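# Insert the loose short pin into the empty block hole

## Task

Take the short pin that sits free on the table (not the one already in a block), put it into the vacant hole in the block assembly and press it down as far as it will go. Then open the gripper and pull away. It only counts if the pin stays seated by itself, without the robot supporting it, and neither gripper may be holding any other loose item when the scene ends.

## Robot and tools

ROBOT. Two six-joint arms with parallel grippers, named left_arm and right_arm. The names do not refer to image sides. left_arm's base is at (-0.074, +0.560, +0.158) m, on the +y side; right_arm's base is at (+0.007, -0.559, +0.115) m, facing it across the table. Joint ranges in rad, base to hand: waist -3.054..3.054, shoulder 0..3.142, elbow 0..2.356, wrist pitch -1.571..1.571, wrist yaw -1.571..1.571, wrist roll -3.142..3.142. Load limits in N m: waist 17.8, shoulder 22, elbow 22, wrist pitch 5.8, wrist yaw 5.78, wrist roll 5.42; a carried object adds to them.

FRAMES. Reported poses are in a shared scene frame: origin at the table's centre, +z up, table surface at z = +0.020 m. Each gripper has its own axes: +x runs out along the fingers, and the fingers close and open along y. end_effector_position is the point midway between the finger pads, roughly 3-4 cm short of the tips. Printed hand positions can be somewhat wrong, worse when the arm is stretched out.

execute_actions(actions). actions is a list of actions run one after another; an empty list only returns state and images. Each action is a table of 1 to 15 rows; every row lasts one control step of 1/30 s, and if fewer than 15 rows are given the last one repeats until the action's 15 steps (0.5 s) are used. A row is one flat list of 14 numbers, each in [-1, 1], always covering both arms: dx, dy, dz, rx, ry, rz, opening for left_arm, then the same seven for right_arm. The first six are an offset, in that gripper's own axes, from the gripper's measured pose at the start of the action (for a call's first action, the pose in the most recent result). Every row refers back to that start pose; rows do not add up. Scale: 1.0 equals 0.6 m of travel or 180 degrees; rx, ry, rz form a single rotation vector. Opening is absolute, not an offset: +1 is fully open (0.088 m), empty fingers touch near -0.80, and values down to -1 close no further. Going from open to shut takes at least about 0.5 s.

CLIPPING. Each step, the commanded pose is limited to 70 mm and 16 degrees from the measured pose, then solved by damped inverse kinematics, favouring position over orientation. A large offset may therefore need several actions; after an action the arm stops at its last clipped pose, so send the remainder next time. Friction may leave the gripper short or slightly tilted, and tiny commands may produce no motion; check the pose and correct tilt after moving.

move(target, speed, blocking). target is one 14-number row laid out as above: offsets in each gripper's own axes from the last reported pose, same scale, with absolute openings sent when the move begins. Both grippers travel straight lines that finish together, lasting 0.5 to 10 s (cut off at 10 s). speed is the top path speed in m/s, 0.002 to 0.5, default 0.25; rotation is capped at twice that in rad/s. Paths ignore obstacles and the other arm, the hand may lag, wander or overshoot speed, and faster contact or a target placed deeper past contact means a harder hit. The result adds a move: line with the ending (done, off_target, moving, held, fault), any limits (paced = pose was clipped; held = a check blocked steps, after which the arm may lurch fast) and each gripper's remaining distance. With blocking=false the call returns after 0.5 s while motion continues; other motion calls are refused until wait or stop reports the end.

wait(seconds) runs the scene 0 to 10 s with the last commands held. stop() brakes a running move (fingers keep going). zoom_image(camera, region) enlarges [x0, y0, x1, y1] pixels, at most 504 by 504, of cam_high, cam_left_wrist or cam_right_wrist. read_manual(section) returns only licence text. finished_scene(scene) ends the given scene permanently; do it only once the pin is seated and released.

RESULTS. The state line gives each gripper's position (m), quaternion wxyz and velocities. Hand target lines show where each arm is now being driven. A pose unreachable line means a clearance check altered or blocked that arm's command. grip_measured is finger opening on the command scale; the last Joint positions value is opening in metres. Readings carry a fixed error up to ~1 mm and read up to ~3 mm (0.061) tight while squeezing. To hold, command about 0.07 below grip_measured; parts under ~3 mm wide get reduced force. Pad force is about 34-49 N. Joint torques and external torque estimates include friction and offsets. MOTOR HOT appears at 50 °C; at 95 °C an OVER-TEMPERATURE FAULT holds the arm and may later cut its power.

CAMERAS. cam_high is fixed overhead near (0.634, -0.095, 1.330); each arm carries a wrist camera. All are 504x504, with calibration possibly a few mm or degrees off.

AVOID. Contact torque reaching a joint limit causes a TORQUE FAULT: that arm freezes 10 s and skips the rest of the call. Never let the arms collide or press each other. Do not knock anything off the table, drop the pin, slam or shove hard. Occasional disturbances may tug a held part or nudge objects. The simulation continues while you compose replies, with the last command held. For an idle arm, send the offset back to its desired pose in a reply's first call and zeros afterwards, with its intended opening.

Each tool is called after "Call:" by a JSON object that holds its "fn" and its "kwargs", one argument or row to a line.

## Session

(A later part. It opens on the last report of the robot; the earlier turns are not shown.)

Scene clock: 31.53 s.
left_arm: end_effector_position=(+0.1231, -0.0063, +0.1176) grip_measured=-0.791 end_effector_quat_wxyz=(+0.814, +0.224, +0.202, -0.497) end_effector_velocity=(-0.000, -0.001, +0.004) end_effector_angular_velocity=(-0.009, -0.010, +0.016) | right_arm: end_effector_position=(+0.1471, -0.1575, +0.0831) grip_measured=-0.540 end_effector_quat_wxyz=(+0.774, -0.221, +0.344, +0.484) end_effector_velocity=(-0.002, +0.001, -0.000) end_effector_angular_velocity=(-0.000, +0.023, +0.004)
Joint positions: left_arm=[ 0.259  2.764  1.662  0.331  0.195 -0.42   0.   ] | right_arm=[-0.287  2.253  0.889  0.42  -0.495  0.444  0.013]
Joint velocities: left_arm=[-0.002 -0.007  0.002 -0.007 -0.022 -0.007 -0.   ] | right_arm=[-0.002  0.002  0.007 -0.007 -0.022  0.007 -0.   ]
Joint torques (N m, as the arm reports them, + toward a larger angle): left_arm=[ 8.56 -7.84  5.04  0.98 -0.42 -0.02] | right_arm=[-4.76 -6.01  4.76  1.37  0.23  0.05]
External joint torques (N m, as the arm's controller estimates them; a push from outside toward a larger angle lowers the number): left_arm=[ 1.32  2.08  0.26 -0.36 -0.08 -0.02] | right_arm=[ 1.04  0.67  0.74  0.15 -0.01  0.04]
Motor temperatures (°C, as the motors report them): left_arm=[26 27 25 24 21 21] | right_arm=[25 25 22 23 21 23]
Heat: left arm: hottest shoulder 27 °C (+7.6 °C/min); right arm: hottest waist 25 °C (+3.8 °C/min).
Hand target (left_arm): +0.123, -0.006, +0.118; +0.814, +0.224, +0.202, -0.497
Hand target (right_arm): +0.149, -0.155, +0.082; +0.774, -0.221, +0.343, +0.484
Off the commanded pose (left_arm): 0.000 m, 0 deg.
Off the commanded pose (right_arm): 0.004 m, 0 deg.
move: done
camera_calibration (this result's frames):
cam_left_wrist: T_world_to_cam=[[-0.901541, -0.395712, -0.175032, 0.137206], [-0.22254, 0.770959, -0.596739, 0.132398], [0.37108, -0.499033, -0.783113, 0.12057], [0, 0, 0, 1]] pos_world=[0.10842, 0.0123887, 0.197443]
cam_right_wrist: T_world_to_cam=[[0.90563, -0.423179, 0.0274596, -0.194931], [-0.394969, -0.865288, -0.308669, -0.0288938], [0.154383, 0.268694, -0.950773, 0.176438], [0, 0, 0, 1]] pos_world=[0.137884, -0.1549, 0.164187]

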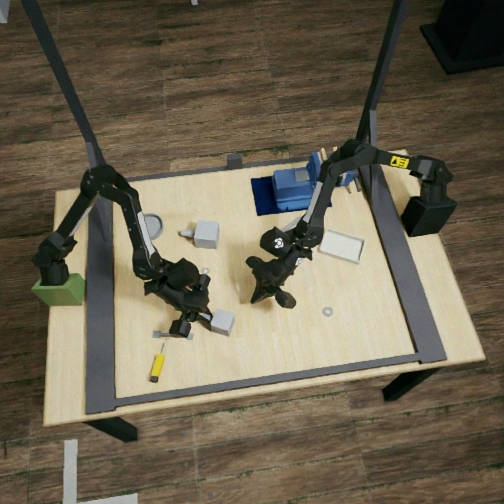

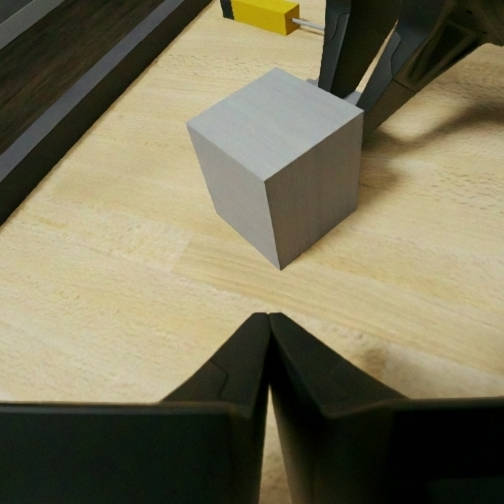

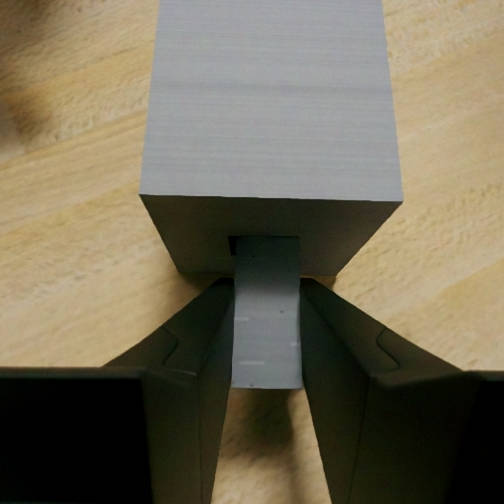

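Call:
{"fn": "move", "kwargs": {
  "target": [0,0,0,0,0,0,-1,0,0,0,0,0,0,-0.3]
}}

Call:
{"fn": "move", "kwargs": {
  "target": [0,0,0,0,0,0,-1,-0.045,0,-0.056,0,0,0,-0.3],
  "speed": 0.06
}}

Call:
{"fn": "move", "kwargs": {
  "target": [0,0,0,0,0,0,-1,0.003,0,-0.003,0,0,0,-1]
}}

Call:
{"fn": "move", "kwargs": {
  "target": [0,0,0,0,0,0,-1,0.03,-0.002,0.032,0,0,0,-1],
  "speed": 0.015
}}

Scene clock: 32.37 s.
left_arm: end_effector_position=(+0.1231, -0.0063, +0.1176) grip_measured=-0.791 end_effector_quat_wxyz=(+0.814, +0.224, +0.202, -0.497) end_effector_velocity=(-0.002, -0.000, +0.001) end_effector_angular_velocity=(-0.002, +0.001, +0.008) | right_arm: end_effector_position=(+0.1471, -0.1574, +0.0831) grip_measured=-0.303 end_effector_quat_wxyz=(+0.774, -0.221, +0.344, +0.484) end_effector_velocity=(-0.002, -0.001, -0.002) end_effector_angular_velocity=(-0.010, +0.004, +0.007)
Joint positions: left_arm=[ 0.259  2.764  1.662  0.331  0.195 -0.42   0.   ] | right_arm=[-0.287  2.253  0.889  0.42  -0.495  0.444  0.024]
Joint velocities: left_arm=[-0.002 -0.007 -0.002 -0.007 -0.007 -0.007 -0.   ] | right_arm=[ 0.002 -0.002 -0.002 -0.007 -0.007 -0.007 -0.   ]
Joint torques (N m, as the arm reports them, + toward a larger angle): left_arm=[ 8.56 -7.83  5.06  0.97 -0.43 -0.03] | right_arm=[-4.82 -7.79  3.37  1.34  0.19  0.03]
External joint torques (N m, as the arm's controller estimates them; a push from outside toward a larger angle lowers the number): left_arm=[ 1.3   2.    0.34 -0.34 -0.08 -0.02] | right_arm=[ 0.93 -1.02 -0.71  0.09 -0.03  0.02]
Motor temperatures (°C, as the motors report them): left_arm=[26 27 25 24 21 21] | right_arm=[25 25 22 23 21 23]
Heat: left arm: hottest shoulder 27 °C (+7.4 °C/min); right arm: hottest waist 25 °C (+3.7 °C/min).
Hand target (left_arm): +0.123, -0.006, +0.118; +0.814, +0.224, +0.202, -0.497
Hand target (right_arm): +0.147, -0.158, +0.083; +0.774, -0.221, +0.344, +0.484
Off the commanded pose (left_arm): 0.000 m, 0 deg.
Off the commanded pose (right_arm): 0.000 m, 0 deg.
move: done
camera_calibration (this result's frames):
cam_left_wrist: T_world_to_cam=[[-0.901541, -0.395712, -0.175032, 0.137206], [-0.22254, 0.770959, -0.596739, 0.132398], [0.37108, -0.499033, -0.783113, 0.12057], [0, 0, 0, 1]] pos_world=[0.10842, 0.0123887, 0.197443]
cam_right_wrist: T_world_to_cam=[[0.90563, -0.423179, 0.0274596, -0.19493], [-0.394969, -0.865288, -0.308669, -0.028732], [0.154383, 0.268694, -0.950773, 0.176399], [0, 0, 0, 1]] pos_world=[0.137954, -0.154749, 0.1642]

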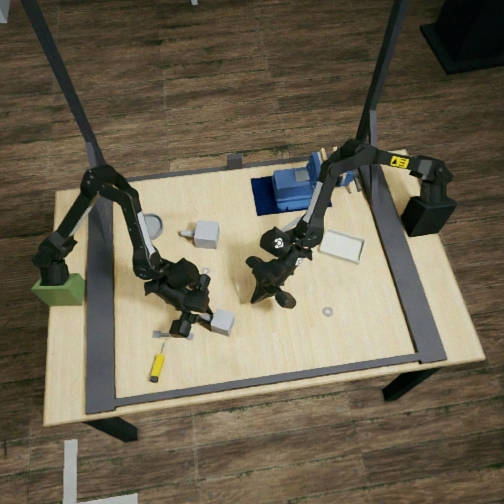

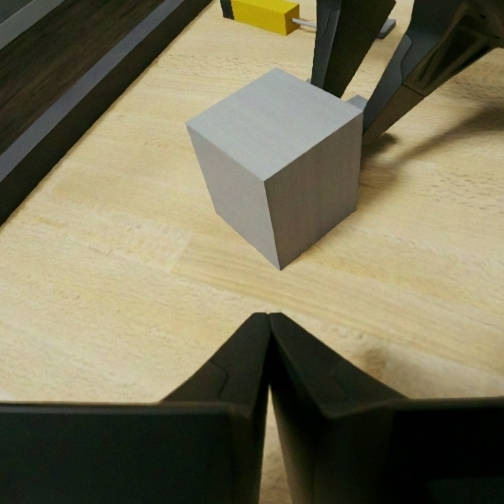

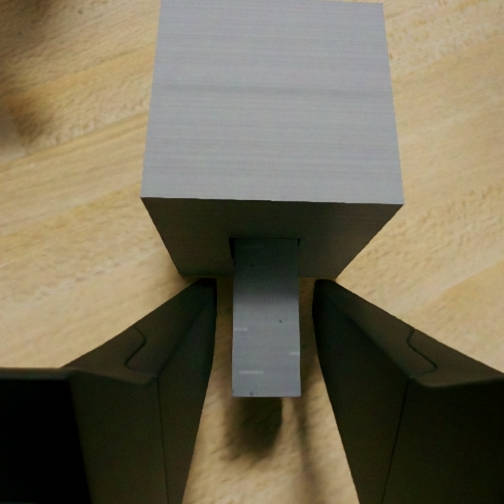

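Scene clock: 33.47 s.
left_arm: end_effector_position=(+0.1231, -0.0063, +0.1176) grip_measured=-0.791 end_effector_quat_wxyz=(+0.814, +0.224, +0.202, -0.497) end_effector_velocity=(-0.002, +0.001, -0.002) end_effector_angular_velocity=(-0.000, +0.023, +0.009) | right_arm: end_effector_position=(+0.1299, -0.1952, +0.0796) grip_measured=-0.302 end_effector_quat_wxyz=(+0.774, -0.221, +0.345, +0.483) end_effector_velocity=(-0.005, +0.001, +0.003) end_effector_angular_velocity=(+0.010, +0.017, +0.013)
Joint positions: left_arm=[ 0.259  2.764  1.662  0.331  0.195 -0.42   0.   ] | right_arm=[-0.287  2.16   0.706  0.507 -0.495  0.444  0.024]
Joint velocities: left_arm=[-0.002 -0.002 -0.002 -0.007  0.007 -0.022 -0.   ] | right_arm=[-0.002 -0.012 -0.007  0.007 -0.022  0.007  0.   ]
Joint torques (N m, as the arm reports them, + toward a larger angle): left_arm=[ 8.58 -7.84  5.08  0.97 -0.44 -0.01] | right_arm=[-4.27 -7.89  2.5   1.42  0.19  0.02]
External joint torques (N m, as the arm's controller estimates them; a push from outside toward a larger angle lowers the number): left_arm=[ 1.32  1.9   0.41 -0.33 -0.09 -0.01] | right_arm=[ 0.87 -2.01 -1.24  0.19 -0.03  0.02]
Motor temperatures (°C, as the motors report them): left_arm=[26 27 25 24 21 21] | right_arm=[26 26 22 23 21 23]
Heat: left arm: hottest shoulder 27 °C (+7.2 °C/min); right arm: hottest waist 26 °C (+5.4 °C/min).
Hand target (left_arm): +0.123, -0.006, +0.118; +0.814, +0.224, +0.202, -0.497
Hand target (right_arm): +0.128, -0.196, +0.081; +0.774, -0.221, +0.344, +0.484
Off the commanded pose (left_arm): 0.000 m, 0 deg.
Off the commanded pose (right_arm): 0.002 m, 0 deg.
move: done
camera_calibration (this result's frames):
cam_left_wrist: T_world_to_cam=[[-0.901541, -0.395712, -0.175032, 0.137206], [-0.22254, 0.770959, -0.596739, 0.132398], [0.37108, -0.499033, -0.783113, 0.12057], [0, 0, 0, 1]] pos_world=[0.10842, 0.0123887, 0.197443]
cam_right_wrist: T_world_to_cam=[[0.904771, -0.425021, 0.0273142, -0.195502], [-0.397185, -0.865188, -0.306094, -0.0692481], [0.153728, 0.266096, -0.951609, 0.185563], [0, 0, 0, 1]] pos_world=[0.120854, -0.192382, 0.160727]

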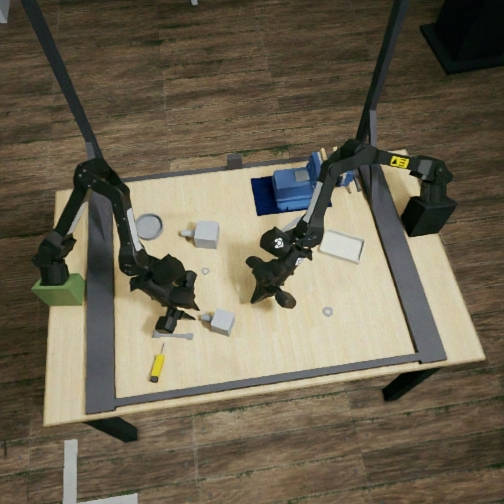

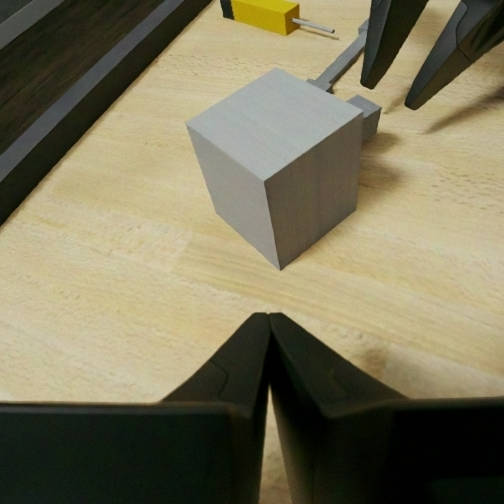

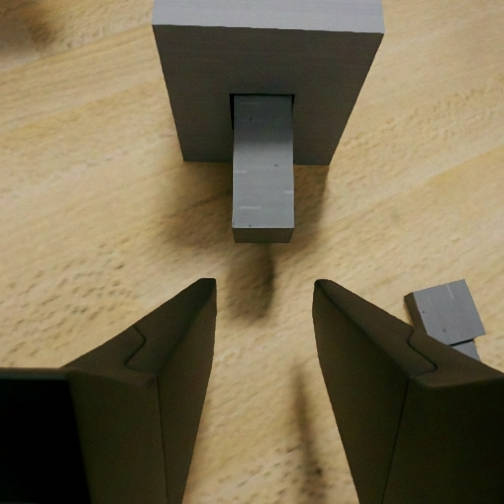

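Scene clock: 34.17 s.
left_arm: end_effector_position=(+0.1231, -0.0063, +0.1176) grip_measured=-0.791 end_effector_quat_wxyz=(+0.814, +0.224, +0.202, -0.497) end_effector_velocity=(-0.001, -0.001, +0.001) end_effector_angular_velocity=(-0.015, +0.009, +0.011) | right_arm: end_effector_position=(+0.1294, -0.1935, +0.0806) grip_measured=-0.817 end_effector_quat_wxyz=(+0.774, -0.220, +0.342, +0.486) end_effector_velocity=(-0.003, +0.000, +0.000) end_effector_angular_velocity=(-0.005, +0.014, +0.015)
Joint positions: left_arm=[ 0.259  2.764  1.662  0.331  0.195 -0.42   0.   ] | right_arm=[-0.286  2.16   0.706  0.517 -0.495  0.447  0.   ]
Joint velocities: left_arm=[-0.002 -0.002 -0.002  0.007 -0.007 -0.022 -0.   ] | right_arm=[-0.002 -0.002  0.002 -0.007 -0.022 -0.007  0.   ]
Joint torques (N m, as the arm reports them, + toward a larger angle): left_arm=[ 8.59 -7.81  5.08  0.98 -0.43 -0.02] | right_arm=[-3.96 -5.85  2.96  1.43  0.29  0.1 ]
External joint torques (N m, as the arm's controller estimates them; a push from outside toward a larger angle lowers the number): left_arm=[ 1.25  2.06  0.31 -0.35 -0.08 -0.01] | right_arm=[ 1.19  0.01 -0.75  0.2   0.06  0.09]
Motor temperatures (°C, as the motors report them): left_arm=[27 28 25 24 21 21] | right_arm=[26 26 22 23 21 23]
Heat: left arm: hottest shoulder 28 °C (+8.8 °C/min); right arm: hottest waist 26 °C (+5.3 °C/min).
Hand target (left_arm): +0.123, -0.006, +0.118; +0.814, +0.224, +0.202, -0.497
Hand target (right_arm): +0.130, -0.195, +0.077; +0.774, -0.221, +0.345, +0.483
Off the commanded pose (left_arm): 0.000 m, 0 deg.
Off the commanded pose (right_arm): 0.004 m, 1 deg.
move: done
camera_calibration (this result's frames):
cam_left_wrist: T_world_to_cam=[[-0.901541, -0.395712, -0.175032, 0.137206], [-0.22254, 0.770959, -0.596739, 0.132398], [0.37108, -0.499033, -0.783113, 0.12057], [0, 0, 0, 1]] pos_world=[0.10842, 0.0123887, 0.197443]
cam_right_wrist: T_world_to_cam=[[0.90703, -0.420235, 0.0264562, -0.193609], [-0.391697, -0.865151, -0.31319, -0.0678091], [0.154502, 0.27371, -0.949322, 0.187286], [0, 0, 0, 1]] pos_world=[0.120113, -0.191289, 0.16168]

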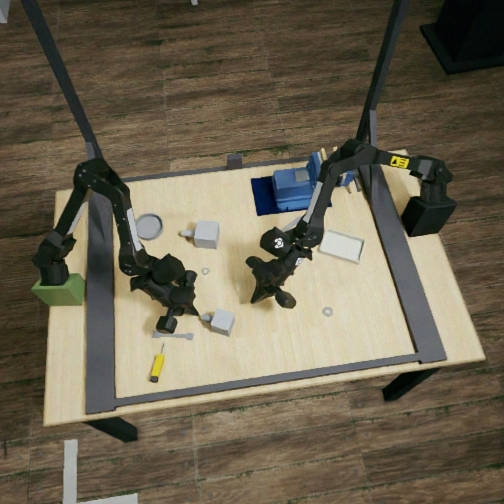

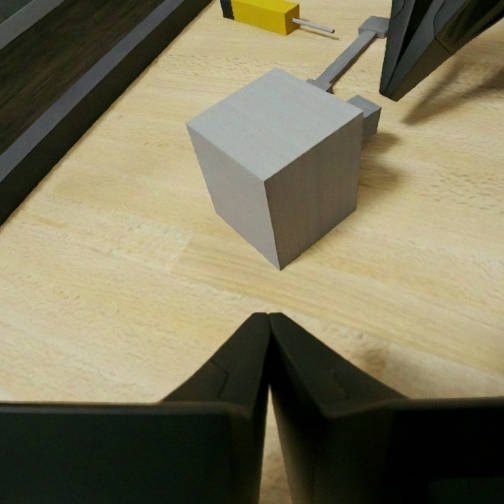

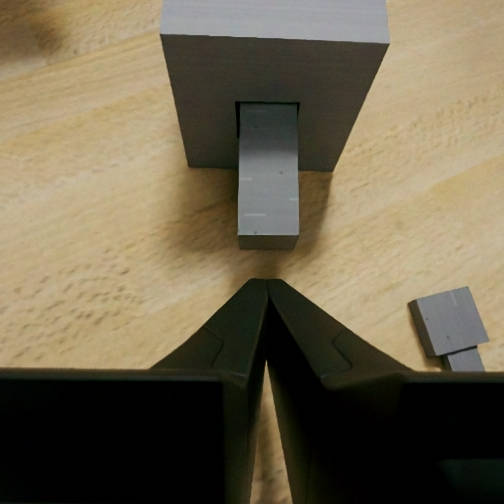

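Scene clock: 36.13 s.
left_arm: end_effector_position=(+0.1231, -0.0063, +0.1176) grip_measured=-0.791 end_effector_quat_wxyz=(+0.814, +0.224, +0.202, -0.497) end_effector_velocity=(+0.001, -0.000, +0.002) end_effector_angular_velocity=(+0.001, -0.020, +0.010) | right_arm: end_effector_position=(+0.1399, -0.1722, +0.0835) grip_measured=-0.817 end_effector_quat_wxyz=(+0.774, -0.219, +0.340, +0.487) end_effector_velocity=(+0.000, +0.001, +0.000) end_effector_angular_velocity=(-0.003, +0.002, +0.006)
Joint positions: left_arm=[ 0.259  2.764  1.662  0.331  0.195 -0.42   0.   ] | right_arm=[-0.289  2.212  0.807  0.473 -0.495  0.447  0.   ]
Joint velocities: left_arm=[-0.002 -0.002  0.002 -0.007 -0.022  0.007 -0.   ] | right_arm=[-0.002  0.002  0.007 -0.007 -0.007 -0.007  0.   ]
Joint torques (N m, as the arm reports them, + toward a larger angle): left_arm=[ 8.56 -7.82  5.07  0.97 -0.44 -0.02] | right_arm=[-4.29 -5.31  4.51  1.33  0.21  0.04]
External joint torques (N m, as the arm's controller estimates them; a push from outside toward a larger angle lowers the number): left_arm=[ 1.22  2.02  0.33 -0.35 -0.08 -0.02] | right_arm=[ 1.23  1.04  0.58  0.08 -0.01  0.04]
Motor temperatures (°C, as the motors report them): left_arm=[27 28 25 24 21 21] | right_arm=[26 26 22 23 21 23]
Heat: left arm: hottest shoulder 28 °C (+8.3 °C/min); right arm: hottest waist 26 °C (+5.0 °C/min).
Hand target (left_arm): +0.123, -0.006, +0.118; +0.814, +0.224, +0.202, -0.497
Hand target (right_arm): +0.142, -0.170, +0.080; +0.774, -0.220, +0.342, +0.486
Off the commanded pose (left_arm): 0.000 m, 0 deg.
Off the commanded pose (right_arm): 0.004 m, 0 deg.
move: done
camera_calibration (this result's frames):
cam_left_wrist: T_world_to_cam=[[-0.901541, -0.395712, -0.175032, 0.137206], [-0.22254, 0.770959, -0.596739, 0.132398], [0.37108, -0.499033, -0.783113, 0.12057], [0, 0, 0, 1]] pos_world=[0.10842, 0.0123887, 0.197443]
cam_right_wrist: T_world_to_cam=[[0.907277, -0.41974, 0.0258191, -0.194174], [-0.390577, -0.863817, -0.318229, -0.0438856], [0.155876, 0.278637, -0.947662, 0.183064], [0, 0, 0, 1]] pos_world=[0.130493, -0.17042, 0.16453]

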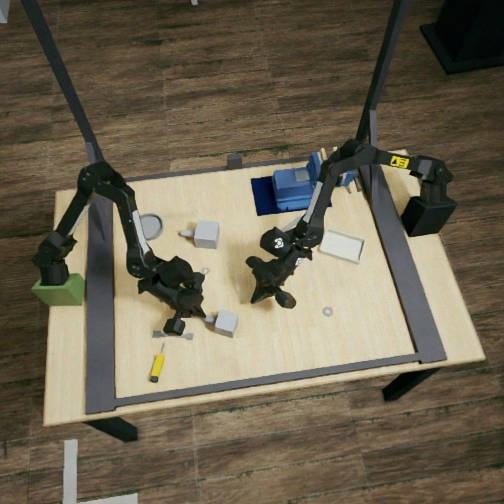

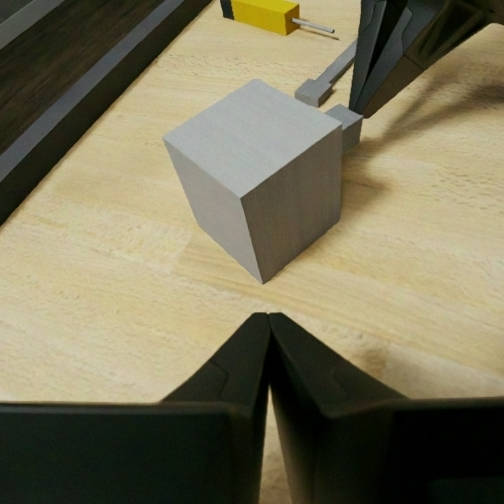

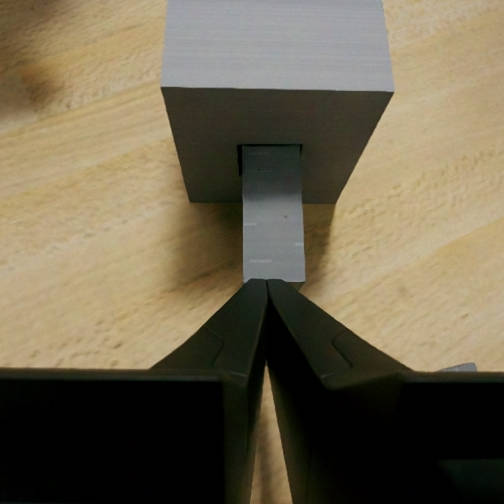

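Call:
{"fn": "move", "kwargs": {
  "target": [0.111,0.013,0.072,0,0,0,-1,0,0,0,0,0,0,-1],
  "speed": 0.08
}}

Call:
{"fn": "move", "kwargs": {
  "target": [0.023,-0.006,-0.034,0,0,0,-1,0,0,0,0,0,0,-1],
  "speed": 0.03
}}

Call:
{"fn": "move", "kwargs": {
  "target": [0.005,0,-0.008,0,0,0,-1,0.017,-0.003,0.012,0,0,0,-1],
  "speed": 0.01
}}

Scene clock: 37.87 s.
left_arm: end_effector_position=(+0.1574, -0.0757, +0.1206) grip_measured=-0.791 end_effector_quat_wxyz=(+0.814, +0.222, +0.200, -0.499) end_effector_velocity=(+0.001, +0.001, -0.003) end_effector_angular_velocity=(+0.013, +0.007, +0.020) | right_arm: end_effector_position=(+0.1402, -0.1721, +0.0837) grip_measured=-0.817 end_effector_quat_wxyz=(+0.774, -0.218, +0.340, +0.487) end_effector_velocity=(+0.001, -0.002, +0.001) end_effector_angular_velocity=(-0.003, +0.004, -0.000)
Joint positions: left_arm=[ 0.275  3.099  2.347 -0.015  0.205 -0.409  0.   ] | right_arm=[-0.29   2.213  0.808  0.472 -0.495  0.447  0.   ]
Joint velocities: left_arm=[-0.002  0.012  0.027 -0.037 -0.007 -0.007 -0.   ] | right_arm=[-0.007 -0.002 -0.002 -0.007 -0.007 -0.007  0.   ]
Joint torques (N m, as the arm reports them, + toward a larger angle): left_arm=[10.05 -7.53  7.6   0.98 -0.37  0.1 ] | right_arm=[-4.53 -7.41  3.32  1.36  0.19  0.02]
External joint torques (N m, as the arm's controller estimates them; a push from outside toward a larger angle lowers the number): left_arm=[ 1.87  3.61  2.24 -0.32 -0.02  0.1 ] | right_arm=[ 1.   -1.1  -0.55  0.13 -0.04  0.01]
Motor temperatures (°C, as the motors report them): left_arm=[27 28 25 25 21 21] | right_arm=[26 26 22 23 21 23]
Heat: left arm: hottest shoulder 28 °C (+7.9 °C/min); right arm: hottest waist 26 °C (+4.8 °C/min).
Hand target (left_arm): +0.162, -0.074, +0.117; +0.814, +0.223, +0.201, -0.497
Hand target (right_arm): +0.140, -0.172, +0.084; +0.774, -0.218, +0.340, +0.487
Off the commanded pose (left_arm): 0.006 m, 0 deg.
Off the commanded pose (right_arm): 0.000 m, 0 deg.
joint sent to its limit (left arm) — the command would take joint 3 (elbow) past its upper limit, so that joint was sent only as far as its limit.
move: done
camera_calibration (this result's frames):
cam_left_wrist: T_world_to_cam=[[-0.902464, -0.393902, -0.174353, 0.141352], [-0.219114, 0.768246, -0.601487, 0.195068], [0.370874, -0.504617, -0.779624, 0.0747379], [0, 0, 0, 1]] pos_world=[0.142589, -0.0564676, 0.200244]
cam_right_wrist: T_world_to_cam=[[0.907029, -0.420284, 0.025671, -0.19446], [-0.391064, -0.863434, -0.318671, -0.0434517], [0.156097, 0.279005, -0.947518, 0.18321], [0, 0, 0, 1]] pos_world=[0.13079, -0.170362, 0.16474]

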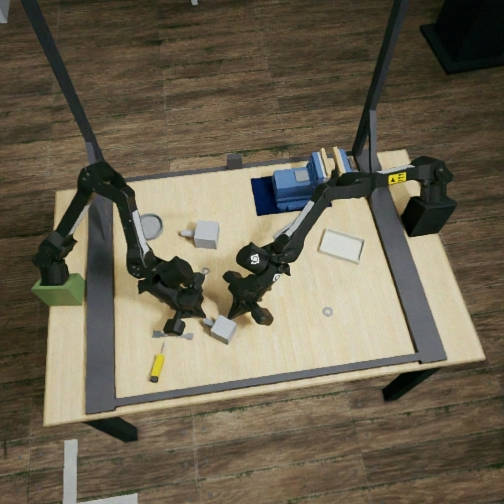

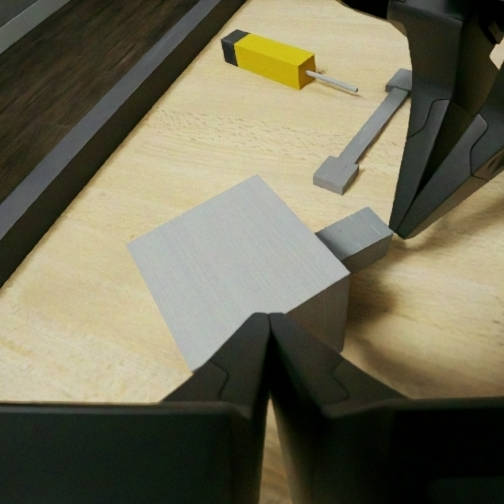

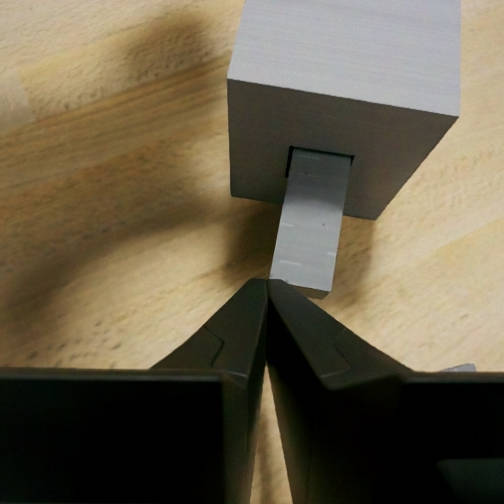

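Scene clock: 38.93 s.
left_arm: end_effector_position=(+0.1511, -0.0797, +0.1066) grip_measured=-0.791 end_effector_quat_wxyz=(+0.812, +0.220, +0.194, -0.505) end_effector_velocity=(+0.003, +0.002, -0.002) end_effector_angular_velocity=(-0.012, +0.002, +0.026) | right_arm: end_effector_position=(+0.1402, -0.1721, +0.0837) grip_measured=-0.817 end_effector_quat_wxyz=(+0.774, -0.218, +0.340, +0.487) end_effector_velocity=(-0.000, -0.004, -0.002) end_effector_angular_velocity=(-0.017, +0.009, -0.006)
Joint positions: left_arm=[ 0.25   3.121  2.347  0.028  0.191 -0.425  0.   ] | right_arm=[-0.29   2.213  0.808  0.472 -0.495  0.447  0.   ]
Joint velocities: left_arm=[-0.002  0.002 -0.007  0.007 -0.022 -0.022 -0.   ] | right_arm=[-0.002 -0.002 -0.002 -0.022 -0.007 -0.007  0.   ]
Joint torques (N m, as the arm reports them, + toward a larger angle): left_arm=[ 9.61 -7.22  6.09  1.05 -0.57 -0.13] | right_arm=[-4.6  -7.35  3.38  1.33  0.19  0.02]
External joint torques (N m, as the arm's controller estimates them; a push from outside toward a larger angle lowers the number): left_arm=[ 1.4   3.89  0.79 -0.26 -0.22 -0.13] | right_arm=[ 0.92 -1.06 -0.45  0.11 -0.04  0.01]
Motor temperatures (°C, as the motors report them): left_arm=[27 28 25 25 21 21] | right_arm=[26 26 22 23 21 23]
Heat: left arm: hottest shoulder 28 °C (+7.7 °C/min); right arm: hottest waist 26 °C (+4.6 °C/min).
Hand target (left_arm): +0.157, -0.075, +0.096; +0.814, +0.222, +0.200, -0.499
Hand target (right_arm): +0.140, -0.172, +0.084; +0.774, -0.218, +0.340, +0.487
Off the commanded pose (left_arm): 0.013 m, 1 deg.
Off the commanded pose (right_arm): 0.000 m, 0 deg.
joint sent to its limit (left arm) — the command would take joint 2 (shoulder) past its upper limit, so that joint was sent only as far as its limit.
move: off_target (left_arm)
camera_calibration (this result's frames):
cam_left_wrist: T_world_to_cam=[[-0.907192, -0.38339, -0.173249, 0.133116], [-0.206061, 0.763927, -0.611518, 0.187146], [0.3668, -0.519064, -0.77203, 0.0628025], [0, 0, 0, 1]] pos_world=[0.136289, -0.059332, 0.185991]
cam_right_wrist: T_world_to_cam=[[0.907029, -0.420284, 0.025671, -0.19446], [-0.391064, -0.863434, -0.318671, -0.0434517], [0.156097, 0.279005, -0.947518, 0.18321], [0, 0, 0, 1]] pos_world=[0.13079, -0.170362, 0.16474]

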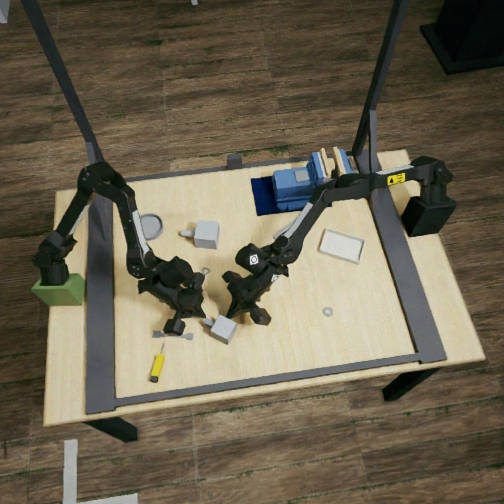

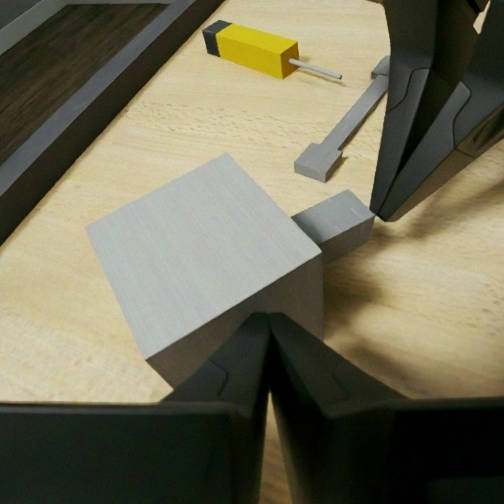

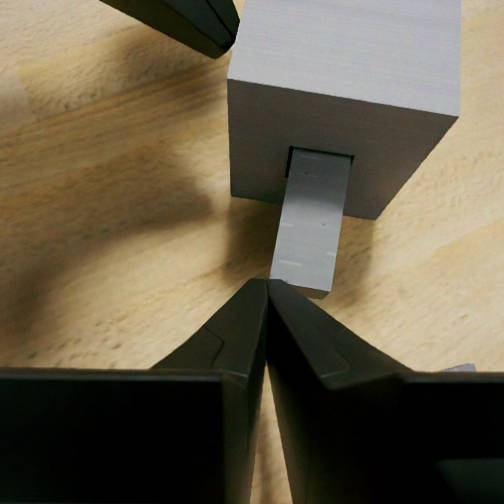

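Scene clock: 40.40 s.
left_arm: end_effector_position=(+0.1490, -0.0813, +0.1067) grip_measured=-0.791 end_effector_quat_wxyz=(+0.811, +0.219, +0.191, -0.508) end_effector_velocity=(+0.002, +0.001, +0.000) end_effector_angular_velocity=(-0.002, -0.007, +0.021) | right_arm: end_effector_position=(+0.1447, -0.1637, +0.0836) grip_measured=-0.817 end_effector_quat_wxyz=(+0.774, -0.218, +0.338, +0.488) end_effector_velocity=(+0.000, -0.001, -0.001) end_effector_angular_velocity=(-0.007, +0.004, +0.003)
Joint positions: left_arm=[ 0.247  3.121  2.347  0.036  0.191 -0.425  0.   ] | right_arm=[-0.29   2.239  0.848  0.462 -0.496  0.447  0.   ]
Joint velocities: left_arm=[-0.002 -0.002 -0.002 -0.007 -0.022 -0.007  0.   ] | right_arm=[-0.002  0.002  0.002 -0.007 -0.007 -0.007  0.   ]
Joint torques (N m, as the arm reports them, + toward a larger angle): left_arm=[ 9.58 -8.17  5.85  1.11 -0.57 -0.13] | right_arm=[-4.55 -5.62  4.55  1.33  0.24  0.09]
External joint torques (N m, as the arm's controller estimates them; a push from outside toward a larger angle lowers the number): left_arm=[ 1.33  3.13  0.46 -0.22 -0.21 -0.12] | right_arm=[1.17 0.78 0.72 0.13 0.   0.08]
Motor temperatures (°C, as the motors report them): left_arm=[27 28 25 25 21 21] | right_arm=[26 26 22 23 21 23]
Heat: left arm: hottest shoulder 28 °C (+7.4 °C/min); right arm: hottest waist 26 °C (+4.5 °C/min).
Hand target (left_arm): +0.152, -0.079, +0.101; +0.812, +0.220, +0.194, -0.505
Hand target (right_arm): +0.147, -0.162, +0.081; +0.774, -0.218, +0.340, +0.487
Off the commanded pose (left_arm): 0.007 m, 1 deg.
Off the commanded pose (right_arm): 0.004 m, 0 deg.
move: done
camera_calibration (this result's frames):
cam_left_wrist: T_world_to_cam=[[-0.909597, -0.377542, -0.173483, 0.131453], [-0.199129, 0.762575, -0.615489, 0.187296], [0.364666, -0.525301, -0.768815, 0.06223], [0, 0, 0, 1]] pos_world=[0.134172, -0.0605091, 0.185927]
cam_right_wrist: T_world_to_cam=[[0.908077, -0.418019, 0.0256034, -0.19481], [-0.388483, -0.8636, -0.321366, -0.0346108], [0.156448, 0.281879, -0.946609, 0.180428], [0, 0, 0, 1]] pos_world=[0.135229, -0.162183, 0.16466]

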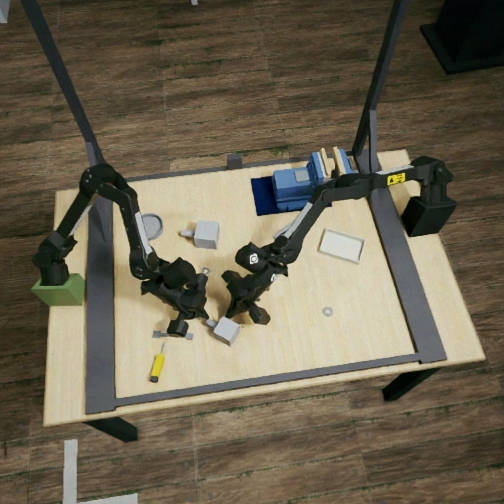

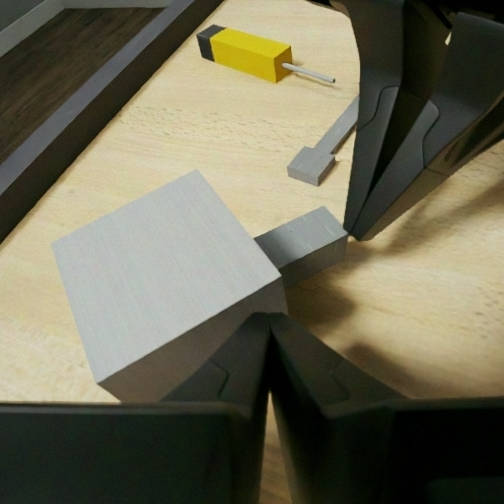

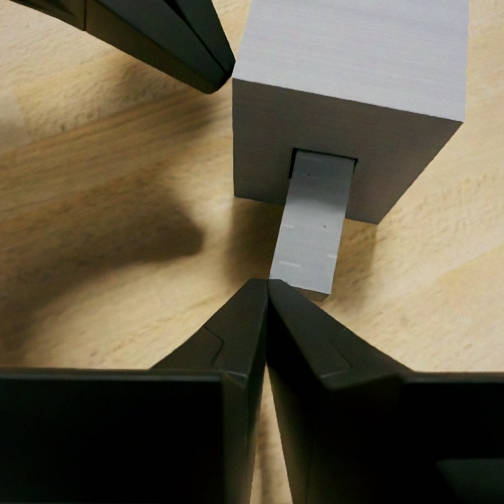

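Accepting it as bottomed out.

Call:
{"fn": "move", "kwargs": {
  "target": [-0.25,0,0,0,0,0,0,-0.15,0,-0.05,0,0,0,0]
}}

Call:
{"fn": "finished_scene", "kwargs": {
  "scene": 1
}}

Scene clock: 41.77 s.
left_arm: end_effector_position=(+0.0902, +0.0271, +0.1828) grip_measured=-0.003 end_effector_quat_wxyz=(+0.811, +0.221, +0.194, -0.506) end_effector_velocity=(-0.006, +0.001, +0.004) end_effector_angular_velocity=(-0.002, +0.009, -0.005) | right_arm: end_effector_position=(+0.1103, -0.2361, +0.1296) grip_measured=-0.002 end_effector_quat_wxyz=(+0.776, -0.218, +0.336, +0.488) end_effector_velocity=(-0.001, +0.001, +0.002) end_effector_angular_velocity=(+0.001, -0.000, +0.010)
Joint positions: left_arm=[ 0.309  2.484  1.403  0.326  0.236 -0.381  0.039] | right_arm=[-0.41   1.877  0.567  0.326 -0.561  0.334  0.039]
Joint velocities: left_arm=[-0.002 -0.022 -0.012 -0.007  0.007 -0.007  0.   ] | right_arm=[-0.002 -0.007  0.002 -0.007 -0.007 -0.007 -0.   ]
Joint torques (N m, as the arm reports them, + toward a larger angle): left_arm=[ 8.34 -8.33  4.04  1.16 -0.27  0.09] | right_arm=[-3.59 -6.21  3.2   1.16  0.   -0.04]
External joint torques (N m, as the arm's controller estimates them; a push from outside toward a larger angle lowers the number): left_arm=[ 1.75  0.45 -0.85 -0.18  0.06  0.1 ] | right_arm=[ 0.61 -1.69 -1.45 -0.12 -0.18 -0.05]
Motor temperatures (°C, as the motors report them): left_arm=[28 29 25 25 21 21] | right_arm=[26 26 22 23 21 23]
Heat: left arm: hottest shoulder 29 °C (+8.6 °C/min); right arm: hottest waist 26 °C (+4.3 °C/min).
Hand target (left_arm): +0.088, +0.028, +0.188; +0.811, +0.219, +0.191, -0.508
Hand target (right_arm): +0.109, -0.238, +0.129; +0.774, -0.218, +0.338, +0.488
Off the commanded pose (left_arm): 0.005 m, 0 deg.
Off the commanded pose (right_arm): 0.003 m, 0 deg.
move: done
camera_calibration (this result's frames):
cam_left_wrist: T_world_to_cam=[[-0.907996, -0.380888, -0.174549, 0.132215], [-0.20383, 0.765556, -0.610227, 0.139111], [0.366055, -0.518506, -0.772758, 0.199561], [0, 0, 0, 1]] pos_world=[0.0753552, 0.0473348, 0.262179]
cam_right_wrist: T_world_to_cam=[[0.90738, -0.419337, 0.0286032, -0.195632], [-0.388299, -0.862377, -0.324854, -0.0949498], [0.16089, 0.28366, -0.945332, 0.249528], [0, 0, 0, 1]] pos_world=[0.100497, -0.234699, 0.210637]

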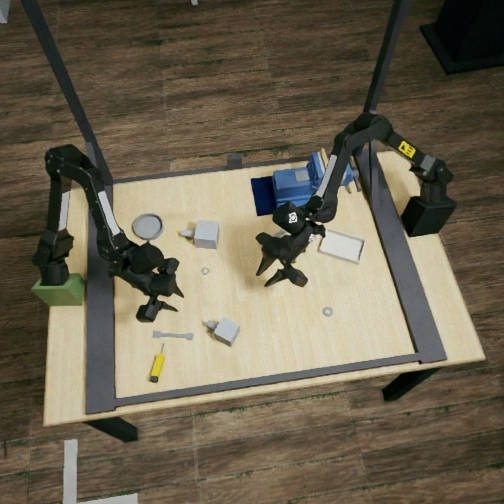

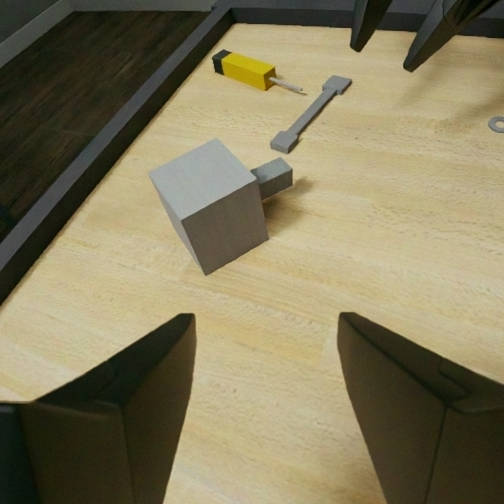

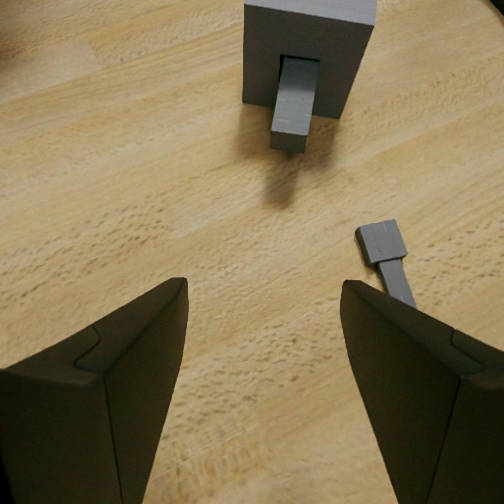

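The scene is finished: the task was done.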